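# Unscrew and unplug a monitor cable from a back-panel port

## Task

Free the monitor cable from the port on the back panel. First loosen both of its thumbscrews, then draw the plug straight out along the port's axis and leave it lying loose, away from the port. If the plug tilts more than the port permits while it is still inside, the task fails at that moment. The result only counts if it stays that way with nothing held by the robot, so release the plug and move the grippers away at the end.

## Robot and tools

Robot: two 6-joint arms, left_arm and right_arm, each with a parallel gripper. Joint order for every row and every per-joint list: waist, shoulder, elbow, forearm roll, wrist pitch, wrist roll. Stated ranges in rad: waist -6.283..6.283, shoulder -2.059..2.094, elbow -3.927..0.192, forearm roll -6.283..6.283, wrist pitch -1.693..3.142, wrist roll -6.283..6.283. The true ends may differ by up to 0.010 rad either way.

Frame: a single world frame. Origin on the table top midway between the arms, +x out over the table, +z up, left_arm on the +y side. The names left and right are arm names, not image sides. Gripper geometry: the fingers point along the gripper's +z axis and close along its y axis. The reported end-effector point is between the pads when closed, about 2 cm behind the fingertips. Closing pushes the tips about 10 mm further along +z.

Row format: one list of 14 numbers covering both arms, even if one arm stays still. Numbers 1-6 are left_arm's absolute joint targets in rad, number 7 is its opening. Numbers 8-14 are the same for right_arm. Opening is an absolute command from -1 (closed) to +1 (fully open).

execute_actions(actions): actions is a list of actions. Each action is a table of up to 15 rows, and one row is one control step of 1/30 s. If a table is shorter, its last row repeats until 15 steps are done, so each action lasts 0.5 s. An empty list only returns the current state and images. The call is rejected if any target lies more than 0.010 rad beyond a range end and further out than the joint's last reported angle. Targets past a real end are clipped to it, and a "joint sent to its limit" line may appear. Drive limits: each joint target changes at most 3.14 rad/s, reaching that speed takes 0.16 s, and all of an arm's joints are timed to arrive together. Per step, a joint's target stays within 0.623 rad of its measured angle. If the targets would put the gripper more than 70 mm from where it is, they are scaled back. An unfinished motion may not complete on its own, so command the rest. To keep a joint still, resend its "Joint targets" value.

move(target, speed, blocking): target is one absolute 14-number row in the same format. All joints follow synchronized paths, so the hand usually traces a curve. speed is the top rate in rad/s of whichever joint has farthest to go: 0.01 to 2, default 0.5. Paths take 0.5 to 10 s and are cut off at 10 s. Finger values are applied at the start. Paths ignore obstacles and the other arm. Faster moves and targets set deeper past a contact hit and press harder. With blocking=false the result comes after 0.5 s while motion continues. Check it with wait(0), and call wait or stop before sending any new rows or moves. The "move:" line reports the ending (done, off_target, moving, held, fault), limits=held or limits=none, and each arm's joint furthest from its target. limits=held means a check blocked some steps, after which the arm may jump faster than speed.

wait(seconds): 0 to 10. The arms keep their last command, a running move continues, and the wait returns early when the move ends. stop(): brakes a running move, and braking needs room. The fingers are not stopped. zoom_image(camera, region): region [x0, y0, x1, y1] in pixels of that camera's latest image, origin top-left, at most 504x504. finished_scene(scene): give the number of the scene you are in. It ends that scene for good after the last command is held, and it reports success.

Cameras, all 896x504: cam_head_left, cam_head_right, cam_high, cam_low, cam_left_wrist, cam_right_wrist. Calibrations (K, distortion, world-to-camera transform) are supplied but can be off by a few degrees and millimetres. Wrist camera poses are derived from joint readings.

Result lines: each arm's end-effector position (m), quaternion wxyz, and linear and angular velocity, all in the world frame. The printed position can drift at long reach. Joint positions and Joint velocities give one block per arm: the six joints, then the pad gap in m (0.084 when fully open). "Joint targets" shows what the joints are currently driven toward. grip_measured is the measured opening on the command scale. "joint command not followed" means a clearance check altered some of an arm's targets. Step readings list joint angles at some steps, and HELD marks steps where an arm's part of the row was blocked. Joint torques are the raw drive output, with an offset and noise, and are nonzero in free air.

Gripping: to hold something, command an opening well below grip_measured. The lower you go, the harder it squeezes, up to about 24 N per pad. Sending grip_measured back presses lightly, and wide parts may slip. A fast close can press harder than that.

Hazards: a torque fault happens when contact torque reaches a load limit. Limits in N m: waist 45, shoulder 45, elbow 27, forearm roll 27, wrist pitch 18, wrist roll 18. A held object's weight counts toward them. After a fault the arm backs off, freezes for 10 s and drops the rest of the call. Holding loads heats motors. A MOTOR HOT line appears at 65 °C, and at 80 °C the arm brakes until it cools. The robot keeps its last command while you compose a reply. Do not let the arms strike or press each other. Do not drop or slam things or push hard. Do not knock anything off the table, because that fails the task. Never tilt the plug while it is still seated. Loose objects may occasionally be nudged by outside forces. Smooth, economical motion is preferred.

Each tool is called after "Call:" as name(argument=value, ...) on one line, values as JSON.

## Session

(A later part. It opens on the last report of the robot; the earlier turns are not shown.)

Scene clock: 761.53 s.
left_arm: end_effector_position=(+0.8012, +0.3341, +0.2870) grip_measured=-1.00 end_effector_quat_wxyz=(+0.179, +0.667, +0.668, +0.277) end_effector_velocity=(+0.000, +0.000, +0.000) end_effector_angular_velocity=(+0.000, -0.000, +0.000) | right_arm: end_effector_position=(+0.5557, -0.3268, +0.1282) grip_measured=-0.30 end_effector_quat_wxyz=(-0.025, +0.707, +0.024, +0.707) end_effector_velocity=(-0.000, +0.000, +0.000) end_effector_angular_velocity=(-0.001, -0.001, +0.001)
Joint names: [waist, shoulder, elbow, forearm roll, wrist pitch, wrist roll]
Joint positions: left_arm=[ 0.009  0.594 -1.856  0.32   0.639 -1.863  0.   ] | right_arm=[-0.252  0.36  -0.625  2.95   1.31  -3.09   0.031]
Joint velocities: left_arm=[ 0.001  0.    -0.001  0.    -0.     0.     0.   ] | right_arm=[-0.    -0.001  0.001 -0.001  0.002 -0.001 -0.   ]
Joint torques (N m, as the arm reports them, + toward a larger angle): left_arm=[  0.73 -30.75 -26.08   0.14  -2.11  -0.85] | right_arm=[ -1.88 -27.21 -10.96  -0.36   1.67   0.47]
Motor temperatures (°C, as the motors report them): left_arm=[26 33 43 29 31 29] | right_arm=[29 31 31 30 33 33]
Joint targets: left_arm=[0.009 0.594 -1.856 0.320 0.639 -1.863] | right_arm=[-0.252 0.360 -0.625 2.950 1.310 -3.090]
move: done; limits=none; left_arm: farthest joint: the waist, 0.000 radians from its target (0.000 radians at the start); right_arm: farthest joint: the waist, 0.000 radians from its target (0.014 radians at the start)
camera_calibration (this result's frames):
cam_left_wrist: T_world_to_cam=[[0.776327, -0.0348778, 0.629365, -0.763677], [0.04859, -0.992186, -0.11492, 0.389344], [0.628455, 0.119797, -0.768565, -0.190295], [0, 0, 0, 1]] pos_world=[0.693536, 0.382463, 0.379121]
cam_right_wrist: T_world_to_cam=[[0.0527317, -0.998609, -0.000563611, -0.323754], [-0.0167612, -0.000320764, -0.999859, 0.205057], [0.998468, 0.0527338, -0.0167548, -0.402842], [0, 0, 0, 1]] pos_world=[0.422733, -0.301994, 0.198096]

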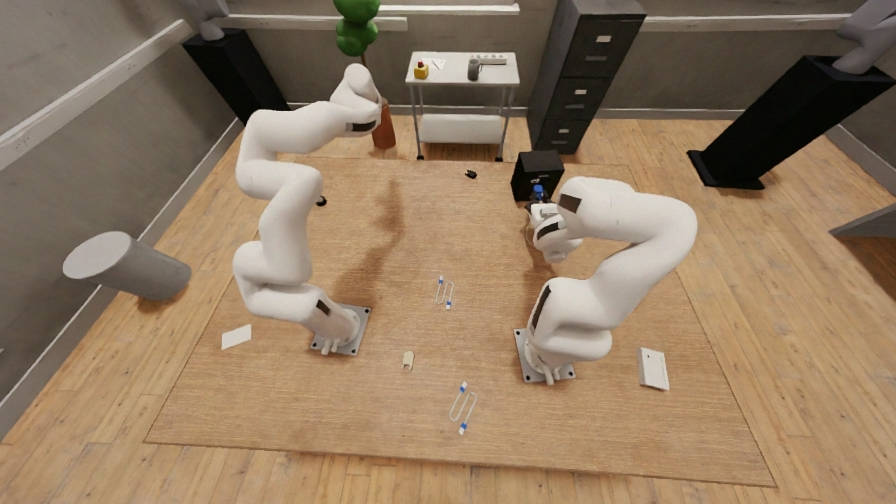

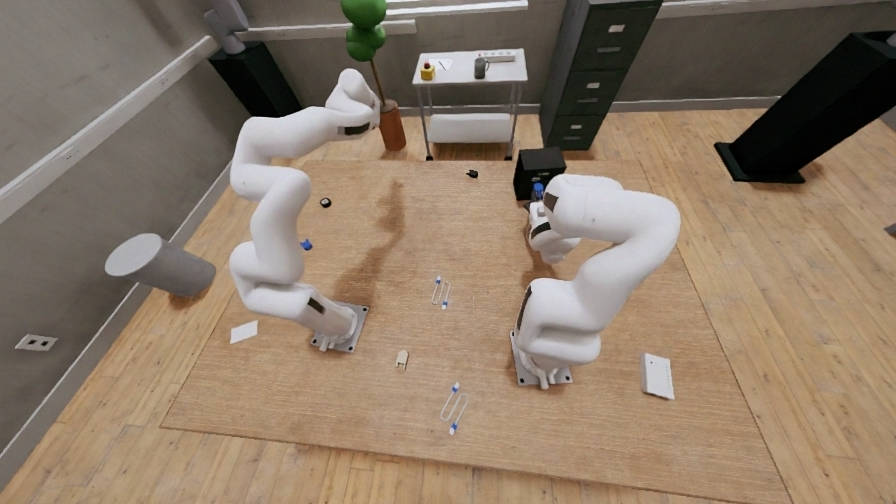

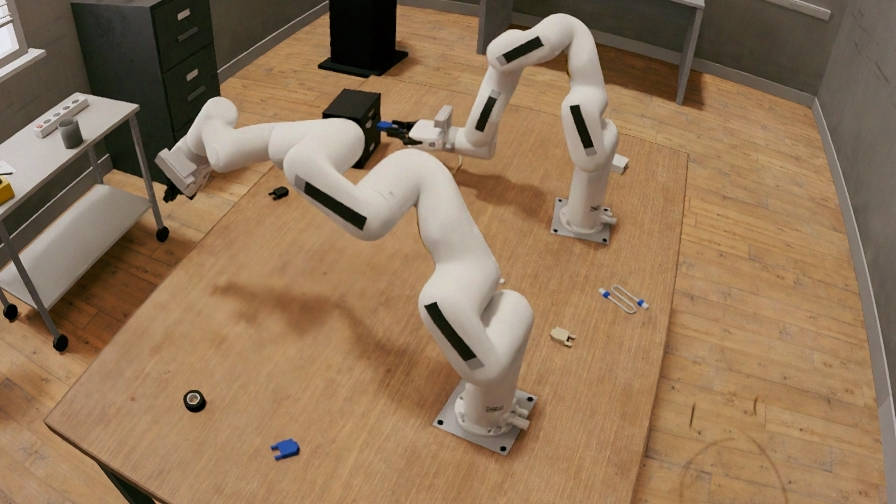

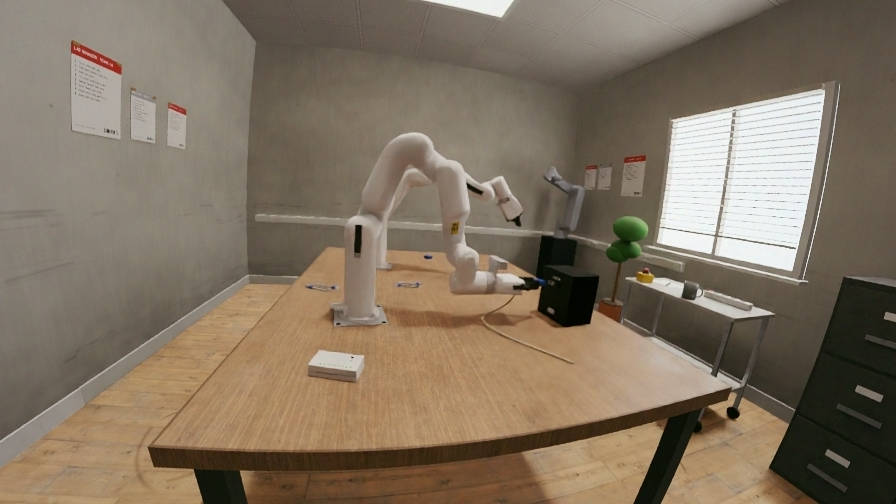

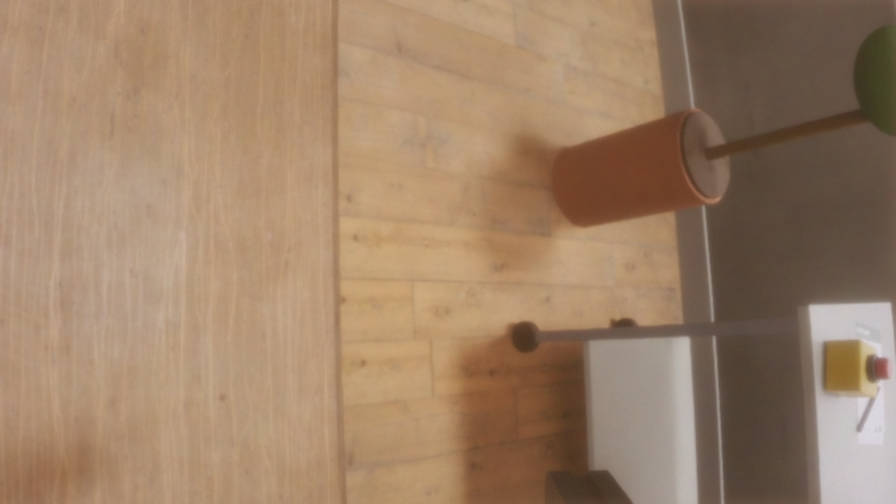

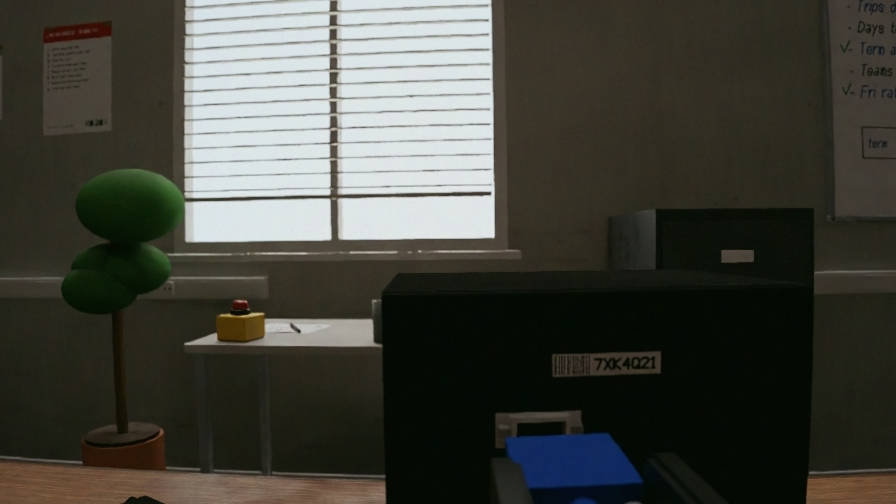

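Free.

Call:
move(target=[0.009,0.594,-1.856,0.32,0.639,-1.863,-1,-0.265,0.3185,-0.547,2.9436,1.3466,-3.097,-0.6], speed=0.05)

Call:
move(target=[0.009,0.594,-1.856,0.32,0.639,-1.863,-1,-0.265,0.445,-0.61,2.9436,1.105,-3.097,-0.6], speed=0.1)

Call:
move(target=[0.009,0.594,-1.856,0.32,0.639,-1.863,-1,-0.265,0.445,-0.61,2.9436,1.105,-3.097,1])

Call:
move(target=[0.009,0.594,-1.856,0.32,0.639,-1.863,-1,-0.265,0.0,-0.55,2.9436,0.8,-3.097,1], speed=0.3)

Scene clock: 775.57 s.
left_arm: end_effector_position=(+0.8012, +0.3341, +0.2870) grip_measured=-1.00 end_effector_quat_wxyz=(+0.179, +0.667, +0.668, +0.277) end_effector_velocity=(+0.000, -0.000, -0.000) end_effector_angular_velocity=(+0.000, +0.000, -0.000) | right_arm: end_effector_position=(+0.5337, -0.3286, +0.1285) grip_measured=-0.30 end_effector_quat_wxyz=(-0.023, +0.707, +0.023, +0.707) end_effector_velocity=(-0.000, +0.000, +0.000) end_effector_angular_velocity=(+0.000, -0.001, +0.001)
Joint names: [waist, shoulder, elbow, forearm roll, wrist pitch, wrist roll]
Joint positions: left_arm=[ 0.009  0.594 -1.856  0.32   0.639 -1.863  0.   ] | right_arm=[-0.265  0.319 -0.547  2.944  1.347 -3.097  0.031]
Joint velocities: left_arm=[-0.     0.    -0.     0.001  0.    -0.     0.   ] | right_arm=[ 0.    -0.001  0.002 -0.     0.001  0.    -0.   ]
Joint torques (N m, as the arm reports them, + toward a larger angle): left_arm=[  0.53 -30.6  -25.74   0.4   -1.77  -0.53] | right_arm=[ -2.06 -25.33 -10.37  -0.16   1.59   0.46]
Motor temperatures (°C, as the motors report them): left_arm=[26 33 43 29 31 29] | right_arm=[29 30 31 30 33 33]
Joint targets: left_arm=[0.009 0.594 -1.856 0.320 0.639 -1.863] | right_arm=[-0.265 0.319 -0.547 2.944 1.347 -3.097]
move: done; limits=none; left_arm: farthest joint: the waist, 0.000 radians from its target (0.000 radians at the start); right_arm: farthest joint: the waist, 0.000 radians from its target (0.012 radians at the start)
camera_calibration (this result's frames):
cam_left_wrist: T_world_to_cam=[[0.776327, -0.0348777, 0.629365, -0.763677], [0.04859, -0.992186, -0.11492, 0.389344], [0.628455, 0.119797, -0.768565, -0.190295], [0, 0, 0, 1]] pos_world=[0.693536, 0.382463, 0.379121]
cam_right_wrist: T_world_to_cam=[[0.0481883, -0.998838, 0.00111079, -0.322305], [-0.01618, -0.00189253, -0.999867, 0.204195], [0.998707, 0.0481639, -0.0162524, -0.382433], [0, 0, 0, 1]] pos_world=[0.400774, -0.303124, 0.19831]

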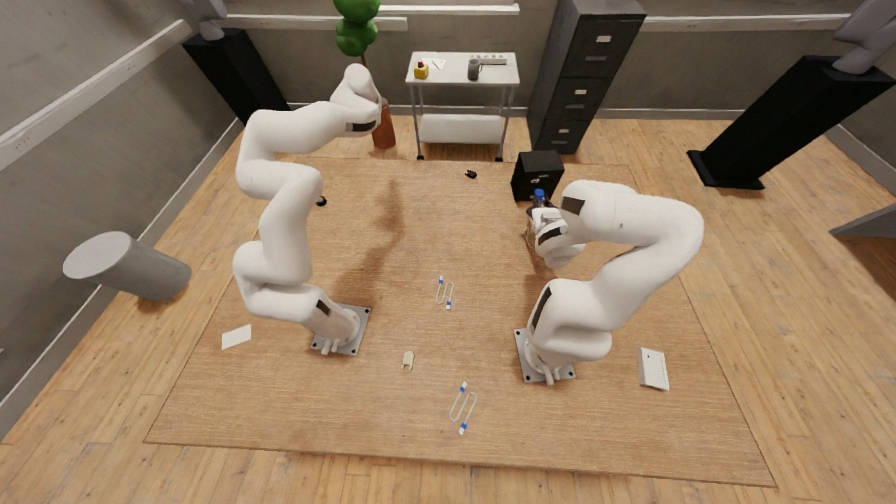

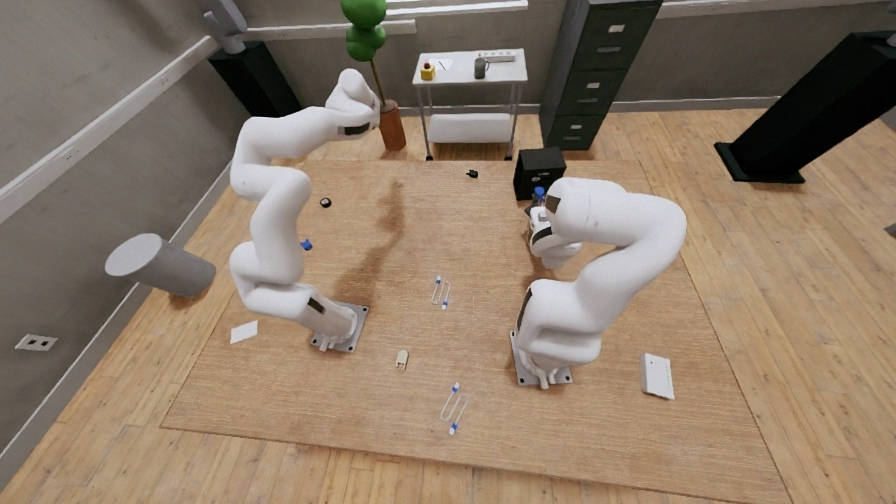

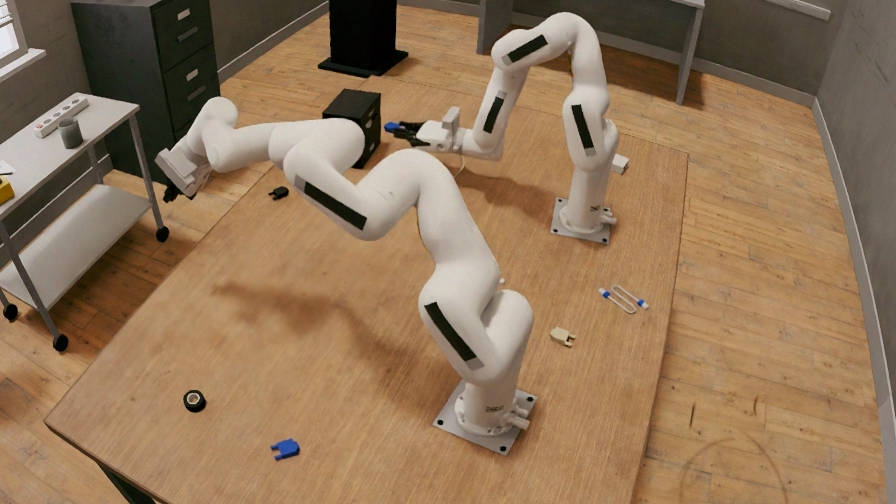

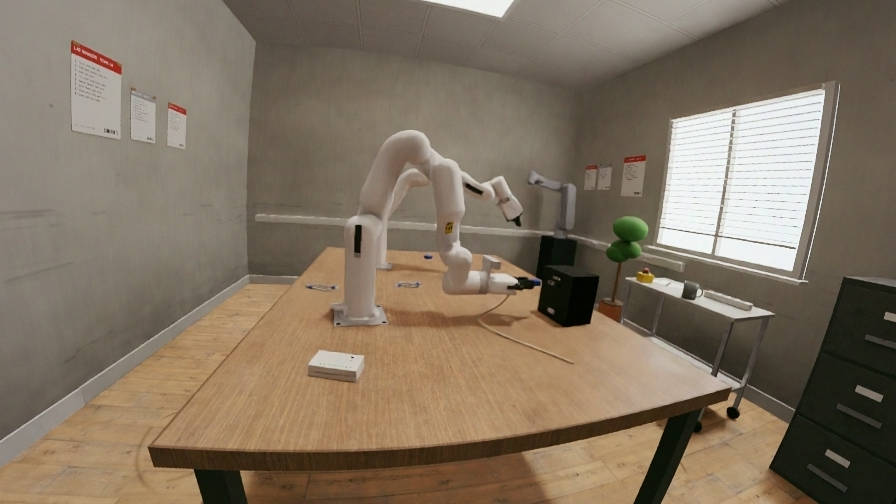

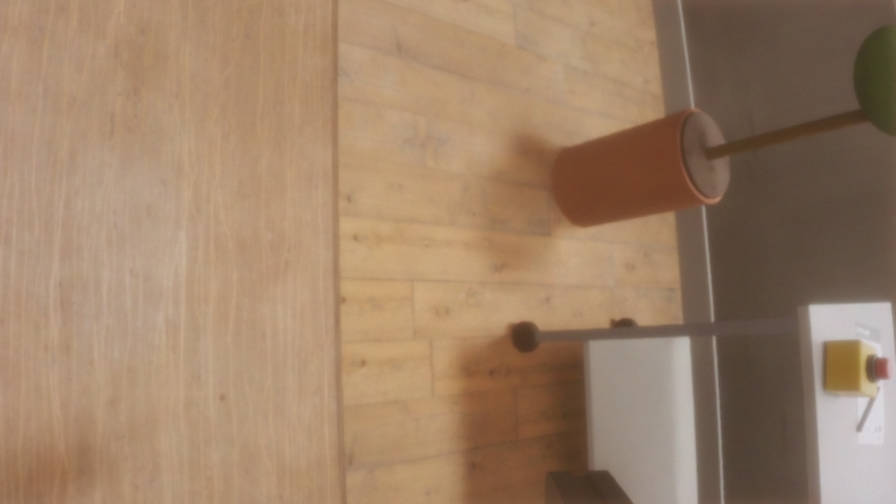

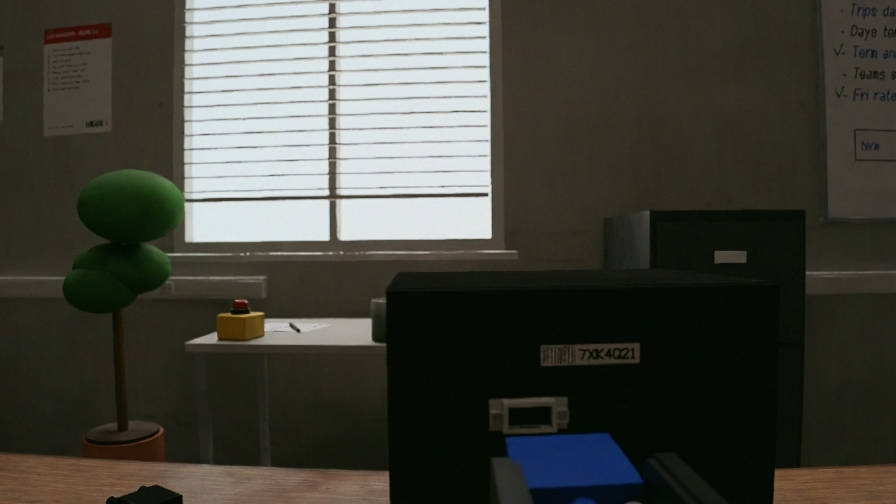

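Scene clock: 778.37 s.
left_arm: end_effector_position=(+0.8012, +0.3341, +0.2870) grip_measured=-1.00 end_effector_quat_wxyz=(+0.179, +0.667, +0.668, +0.277) end_effector_velocity=(+0.000, +0.001, +0.000) end_effector_angular_velocity=(-0.001, -0.000, +0.002) | right_arm: end_effector_position=(+0.5100, -0.3331, +0.0281) grip_measured=-0.30 end_effector_quat_wxyz=(-0.020, +0.806, +0.019, +0.592) end_effector_velocity=(-0.001, +0.000, -0.002) end_effector_angular_velocity=(+0.001, +0.005, +0.000)
Joint names: [waist, shoulder, elbow, forearm roll, wrist pitch, wrist roll]
Joint positions: left_arm=[ 0.009  0.594 -1.856  0.32   0.639 -1.863  0.   ] | right_arm=[-0.265  0.445 -0.61   2.944  1.105 -3.097  0.031]
Joint velocities: left_arm=[ 0.002 -0.     0.    -0.    -0.    -0.001  0.   ] | right_arm=[ 0.     0.002 -0.    -0.    -0.003  0.001 -0.   ]
Joint torques (N m, as the arm reports them, + toward a larger angle): left_arm=[  0.63 -30.39 -26.04   0.2   -2.    -0.75] | right_arm=[ -1.61 -26.37  -8.29  -0.24   1.15   0.38]
Motor temperatures (°C, as the motors report them): left_arm=[26 33 43 29 31 29] | right_arm=[29 30 31 30 33 33]
Joint targets: left_arm=[0.009 0.594 -1.856 0.320 0.639 -1.863] | right_arm=[-0.265 0.445 -0.610 2.944 1.105 -3.097]
move: done; limits=none; left_arm: farthest joint: the waist, 0.000 radians from its target (0.000 radians at the start); right_arm: farthest joint: the waist, 0.000 radians from its target (0.000 radians at the start)
camera_calibration (this result's frames):
cam_left_wrist: T_world_to_cam=[[0.776327, -0.0348778, 0.629365, -0.763677], [0.04859, -0.992186, -0.11492, 0.389344], [0.628455, 0.119797, -0.768565, -0.190295], [0, 0, 0, 1]] pos_world=[0.693536, 0.382463, 0.379121]
cam_right_wrist: T_world_to_cam=[[0.038327, -0.999256, -0.00422756, -0.320437], [-0.314202, -0.00803507, -0.949322, 0.251968], [0.948582, 0.037713, -0.314276, -0.329728], [0, 0, 0, 1]] pos_world=[0.404224, -0.305739, 0.134219]

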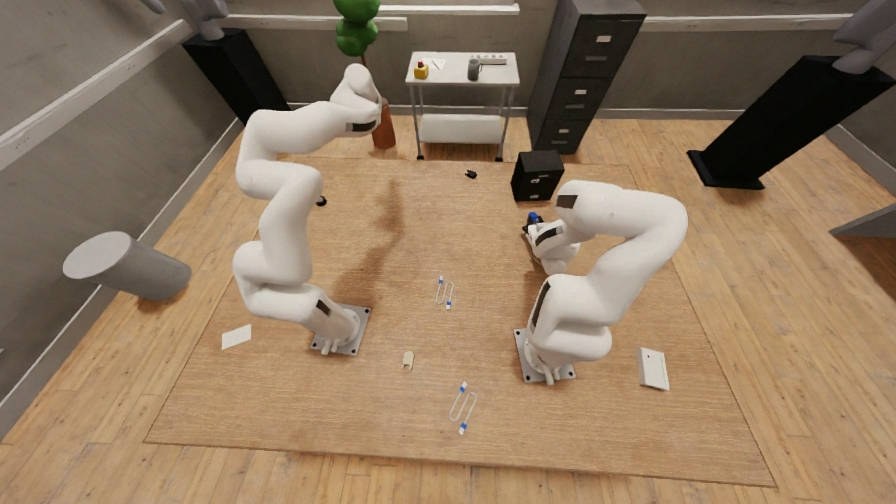

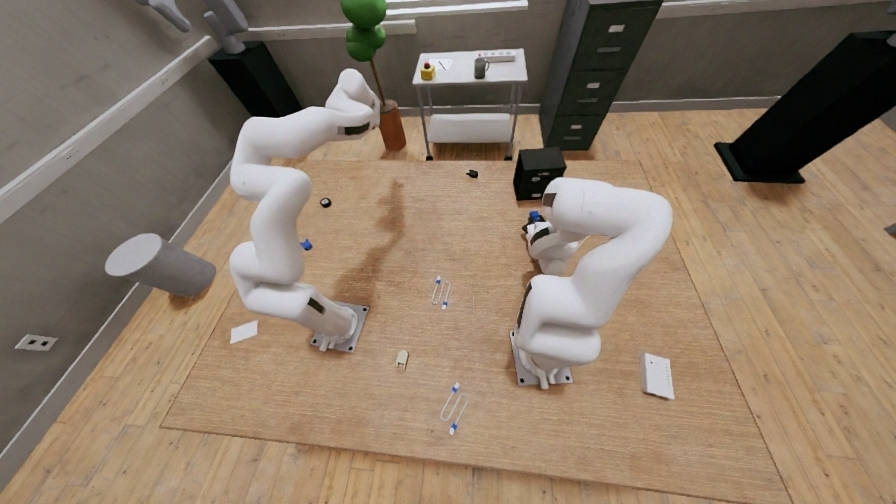

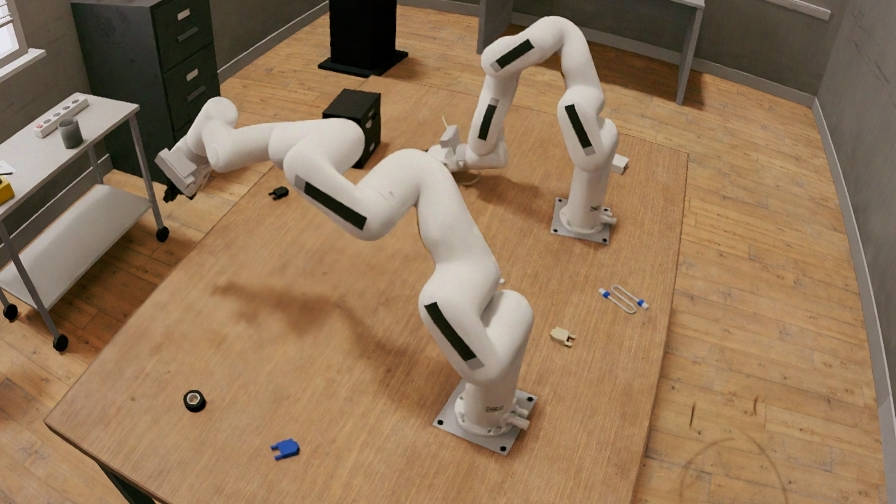

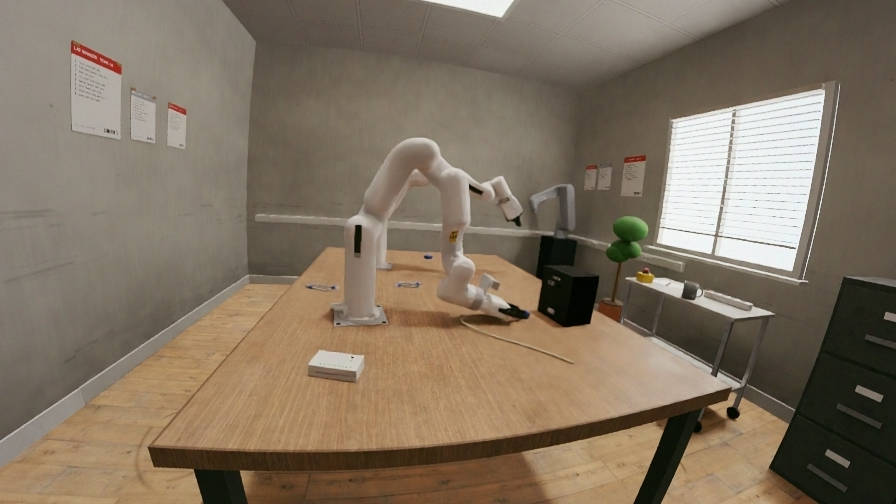

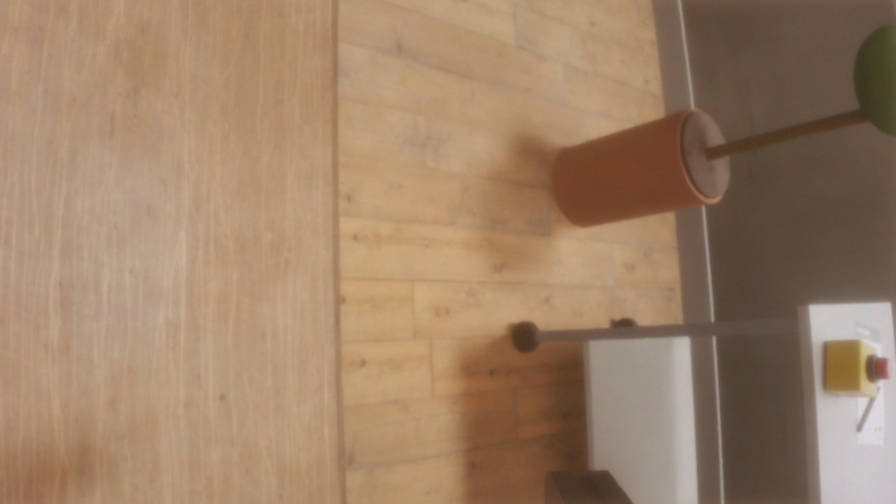

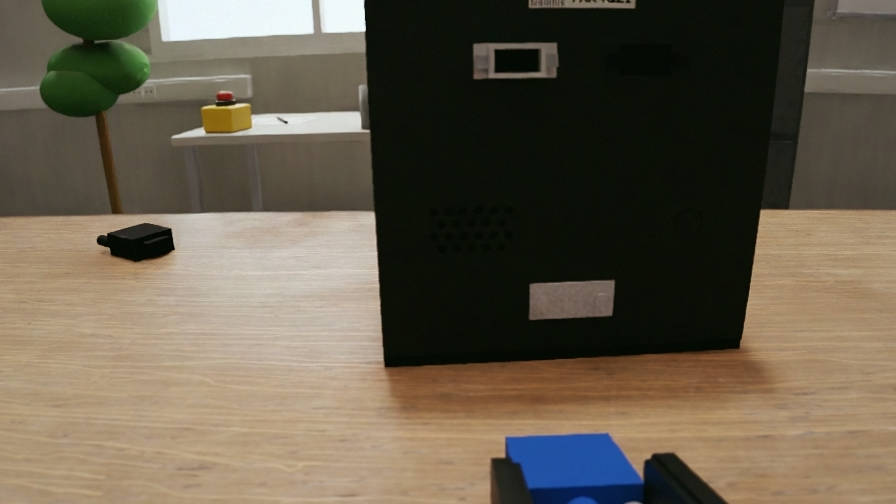

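Scene clock: 779.07 s.
left_arm: end_effector_position=(+0.8012, +0.3341, +0.2870) grip_measured=-1.00 end_effector_quat_wxyz=(+0.179, +0.667, +0.668, +0.277) end_effector_velocity=(-0.000, -0.000, -0.000) end_effector_angular_velocity=(+0.000, +0.001, -0.001) | right_arm: end_effector_position=(+0.5099, -0.3331, +0.0279) grip_measured=+1.00 end_effector_quat_wxyz=(-0.020, +0.806, +0.019, +0.592) end_effector_velocity=(-0.000, +0.000, -0.000) end_effector_angular_velocity=(-0.000, -0.000, +0.000)
Joint names: [waist, shoulder, elbow, forearm roll, wrist pitch, wrist roll]
Joint positions: left_arm=[ 0.009  0.594 -1.856  0.32   0.639 -1.863  0.   ] | right_arm=[-0.265  0.445 -0.61   2.944  1.105 -3.097  0.084]
Joint velocities: left_arm=[-0.001  0.001 -0.    -0.     0.     0.     0.   ] | right_arm=[ 0.001  0.001  0.     0.     0.001 -0.001  0.   ]
Joint torques (N m, as the arm reports them, + toward a larger angle): left_arm=[  0.79 -30.5  -25.63  -0.12  -1.82  -0.82] | right_arm=[ -1.95 -26.62  -8.73   0.04   1.15   0.41]
Motor temperatures (°C, as the motors report them): left_arm=[26 33 43 29 31 29] | right_arm=[29 30 31 30 33 33]
Joint targets: left_arm=[0.009 0.594 -1.856 0.320 0.639 -1.863] | right_arm=[-0.265 0.445 -0.610 2.944 1.105 -3.097]
move: done; limits=none; left_arm: farthest joint: the waist, 0.000 radians from its target (0.000 radians at the start); right_arm: farthest joint: the waist, 0.000 radians from its target (0.000 radians at the start)
camera_calibration (this result's frames):
cam_left_wrist: T_world_to_cam=[[0.776327, -0.0348779, 0.629365, -0.763677], [0.0485899, -0.992186, -0.11492, 0.389344], [0.628455, 0.119797, -0.768565, -0.190295], [0, 0, 0, 1]] pos_world=[0.693536, 0.382463, 0.379121]
cam_right_wrist: T_world_to_cam=[[0.0383227, -0.999256, -0.00425919, -0.320425], [-0.314707, -0.00802375, -0.949155, 0.252013], [0.948415, 0.0377146, -0.31478, -0.329585], [0, 0, 0, 1]] pos_world=[0.404173, -0.305734, 0.134087]

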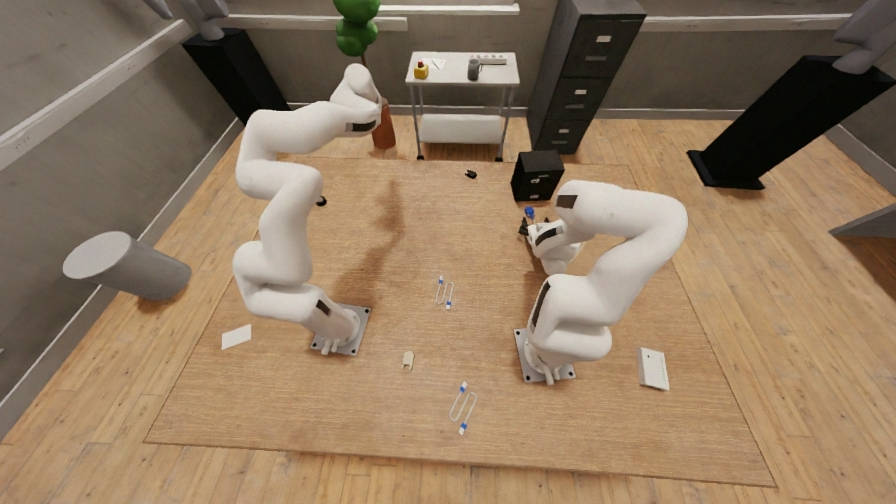

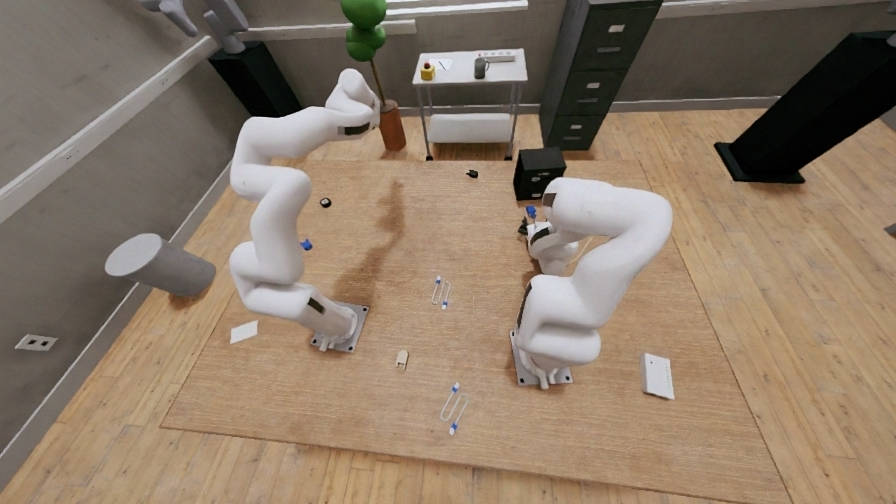

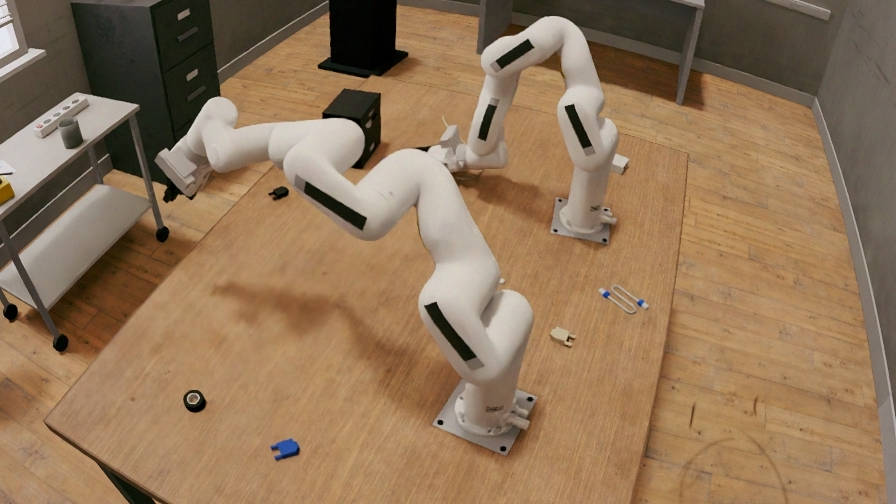

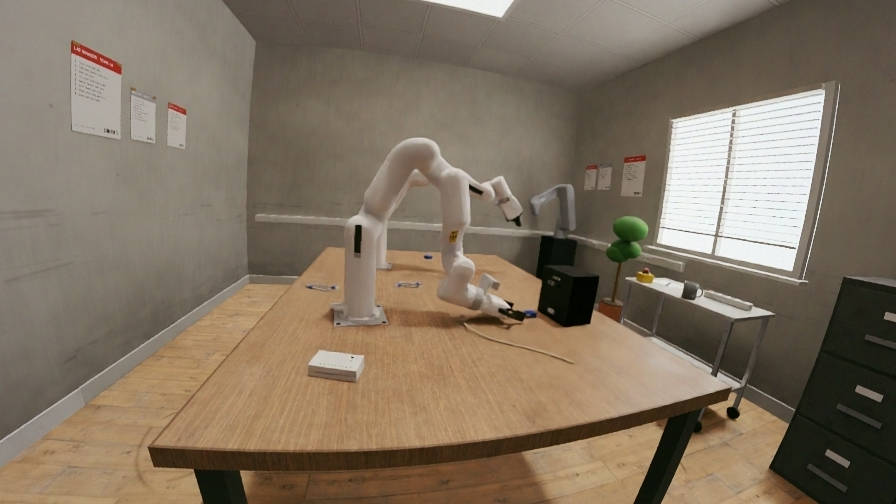

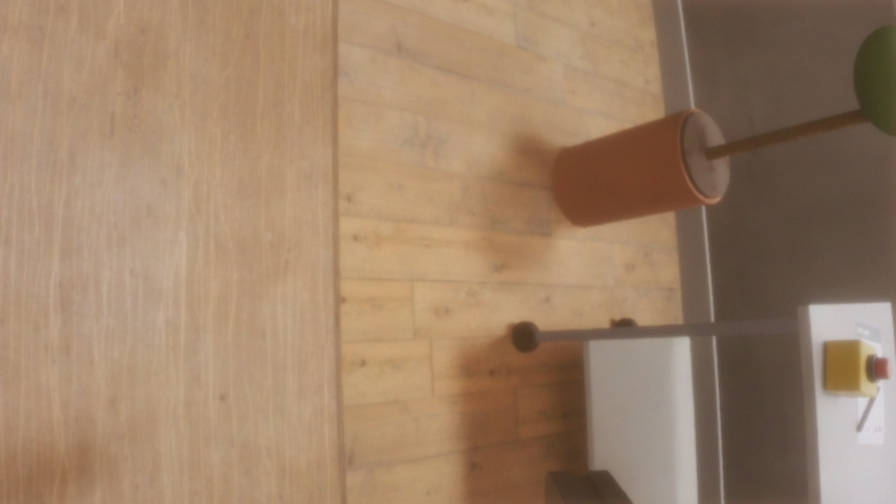

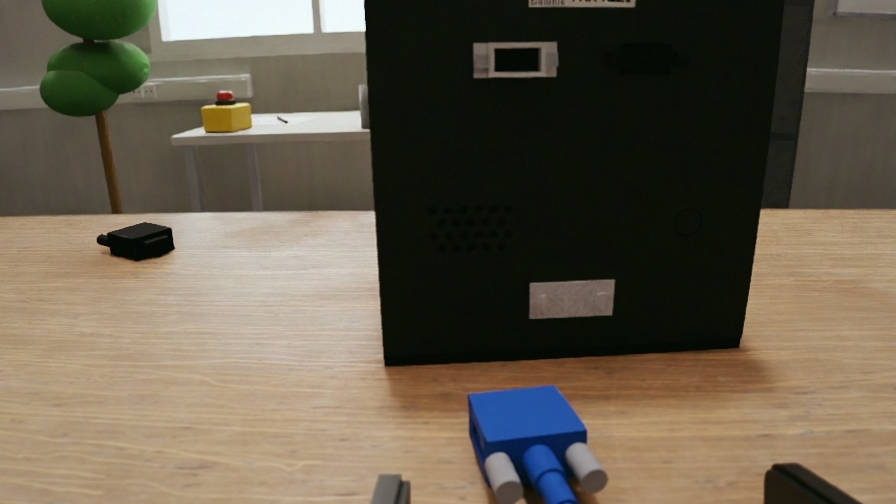

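Scene clock: 781.07 s.
left_arm: end_effector_position=(+0.8012, +0.3341, +0.2870) grip_measured=-1.00 end_effector_quat_wxyz=(+0.179, +0.667, +0.668, +0.277) end_effector_velocity=(+0.000, +0.000, -0.002) end_effector_angular_velocity=(+0.000, +0.002, +0.000) | right_arm: end_effector_position=(+0.5159, -0.3464, +0.1692) grip_measured=+1.00 end_effector_quat_wxyz=(+0.014, +0.783, +0.031, +0.622) end_effector_velocity=(+0.000, -0.001, +0.001) end_effector_angular_velocity=(-0.001, -0.002, -0.001)
Joint names: [waist, shoulder, elbow, forearm roll, wrist pitch, wrist roll]
Joint positions: left_arm=[ 0.009  0.594 -1.856  0.32   0.639 -1.863  0.   ] | right_arm=[-0.265  0.    -0.55   2.944  0.8   -3.097  0.084]
Joint velocities: left_arm=[ 0.001  0.002  0.     0.    -0.    -0.     0.   ] | right_arm=[-0.001 -0.003 -0.    -0.    -0.001  0.     0.   ]
Joint torques (N m, as the arm reports them, + toward a larger angle): left_arm=[  0.85 -30.27 -25.71   0.48  -1.93  -0.49] | right_arm=[ -1.94 -21.36 -14.45  -0.14   1.22   0.45]
Motor temperatures (°C, as the motors report them): left_arm=[26 33 43 29 31 29] | right_arm=[29 30 31 30 33 33]
Joint targets: left_arm=[0.009 0.594 -1.856 0.320 0.639 -1.863] | right_arm=[-0.265 0.000 -0.550 2.944 0.800 -3.097]
move: done; limits=none; left_arm: farthest joint: the waist, 0.000 radians from its target (0.000 radians at the start); right_arm: farthest joint: the waist, 0.000 radians from its target (0.000 radians at the start)
camera_calibration (this result's frames):
cam_left_wrist: T_world_to_cam=[[0.776326, -0.0348777, 0.629365, -0.763677], [0.04859, -0.992186, -0.11492, 0.389344], [0.628456, 0.119797, -0.768565, -0.190295], [0, 0, 0, 1]] pos_world=[0.693536, 0.382463, 0.379121]
cam_right_wrist: T_world_to_cam=[[0.0151039, -0.99782, 0.0642441, -0.332451], [-0.241089, -0.0659901, -0.968257, 0.333082], [0.970386, -0.000864076, -0.24156, -0.327416], [0, 0, 0, 1]] pos_world=[0.403044, -0.310029, 0.264776]

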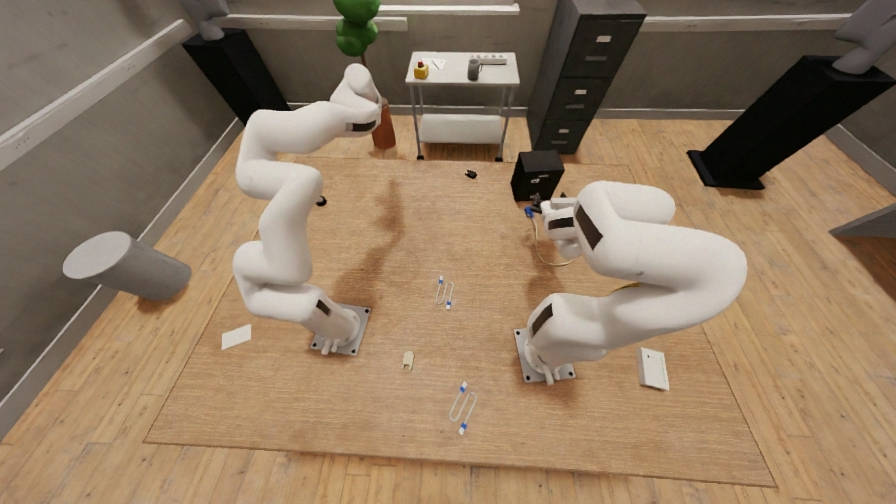

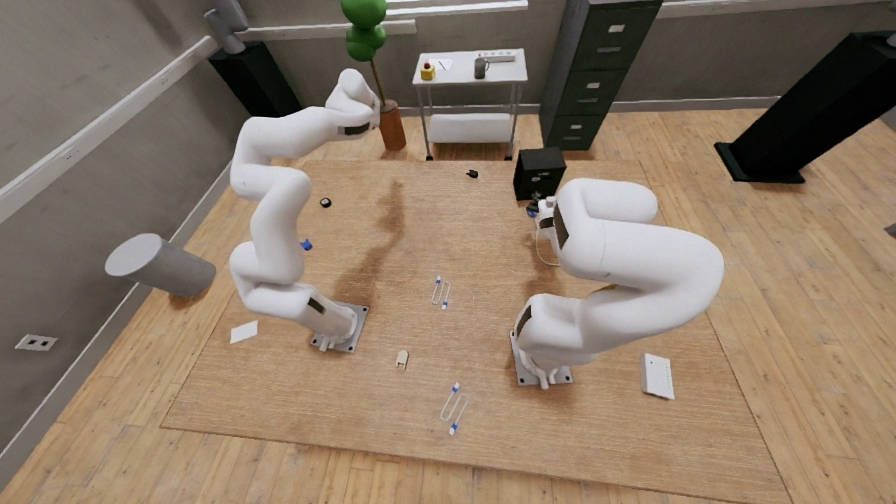

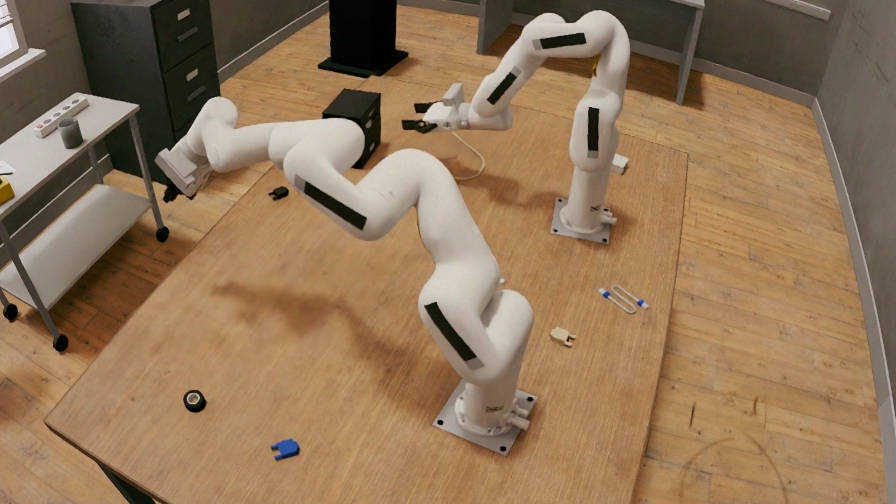

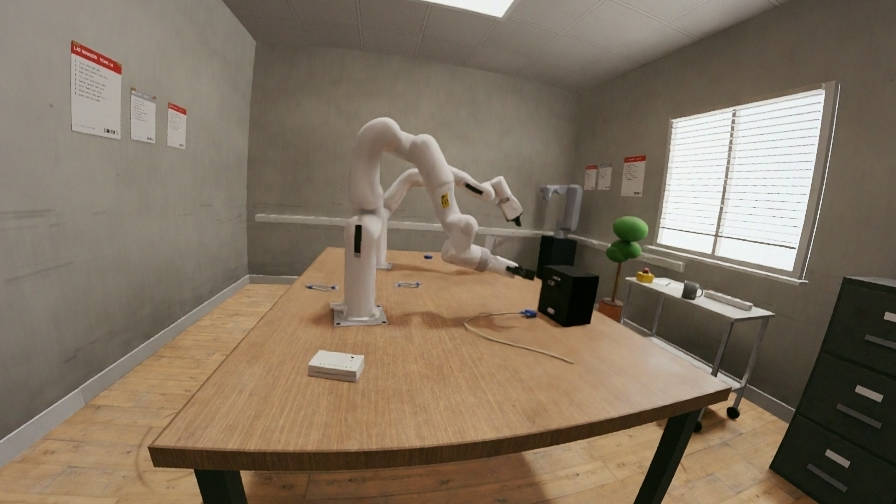

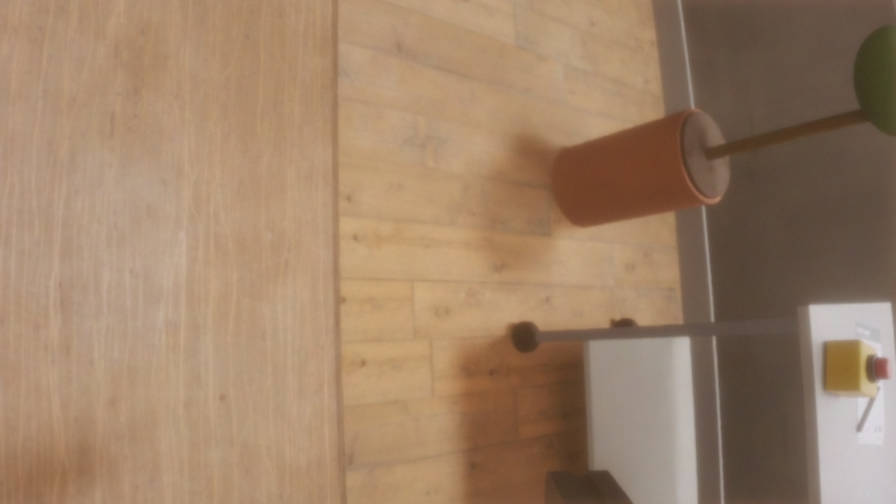

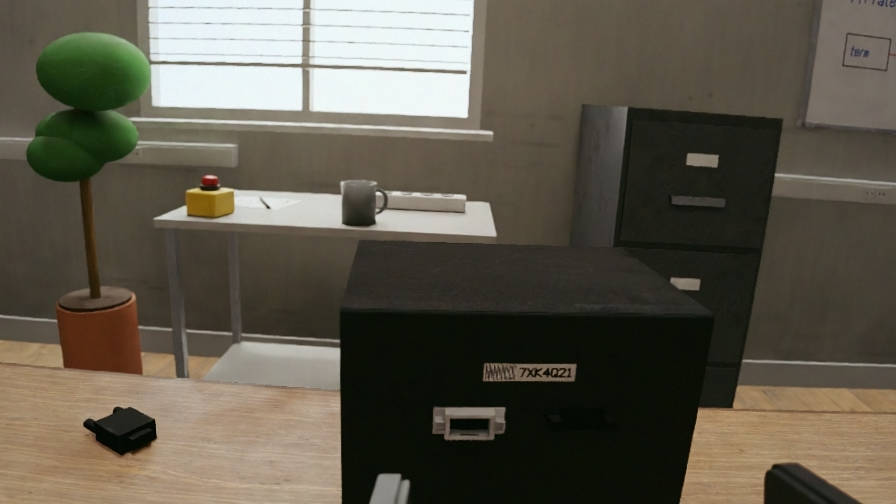

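Call:
finished_scene(scene=2)

The scene is finished: the task was done.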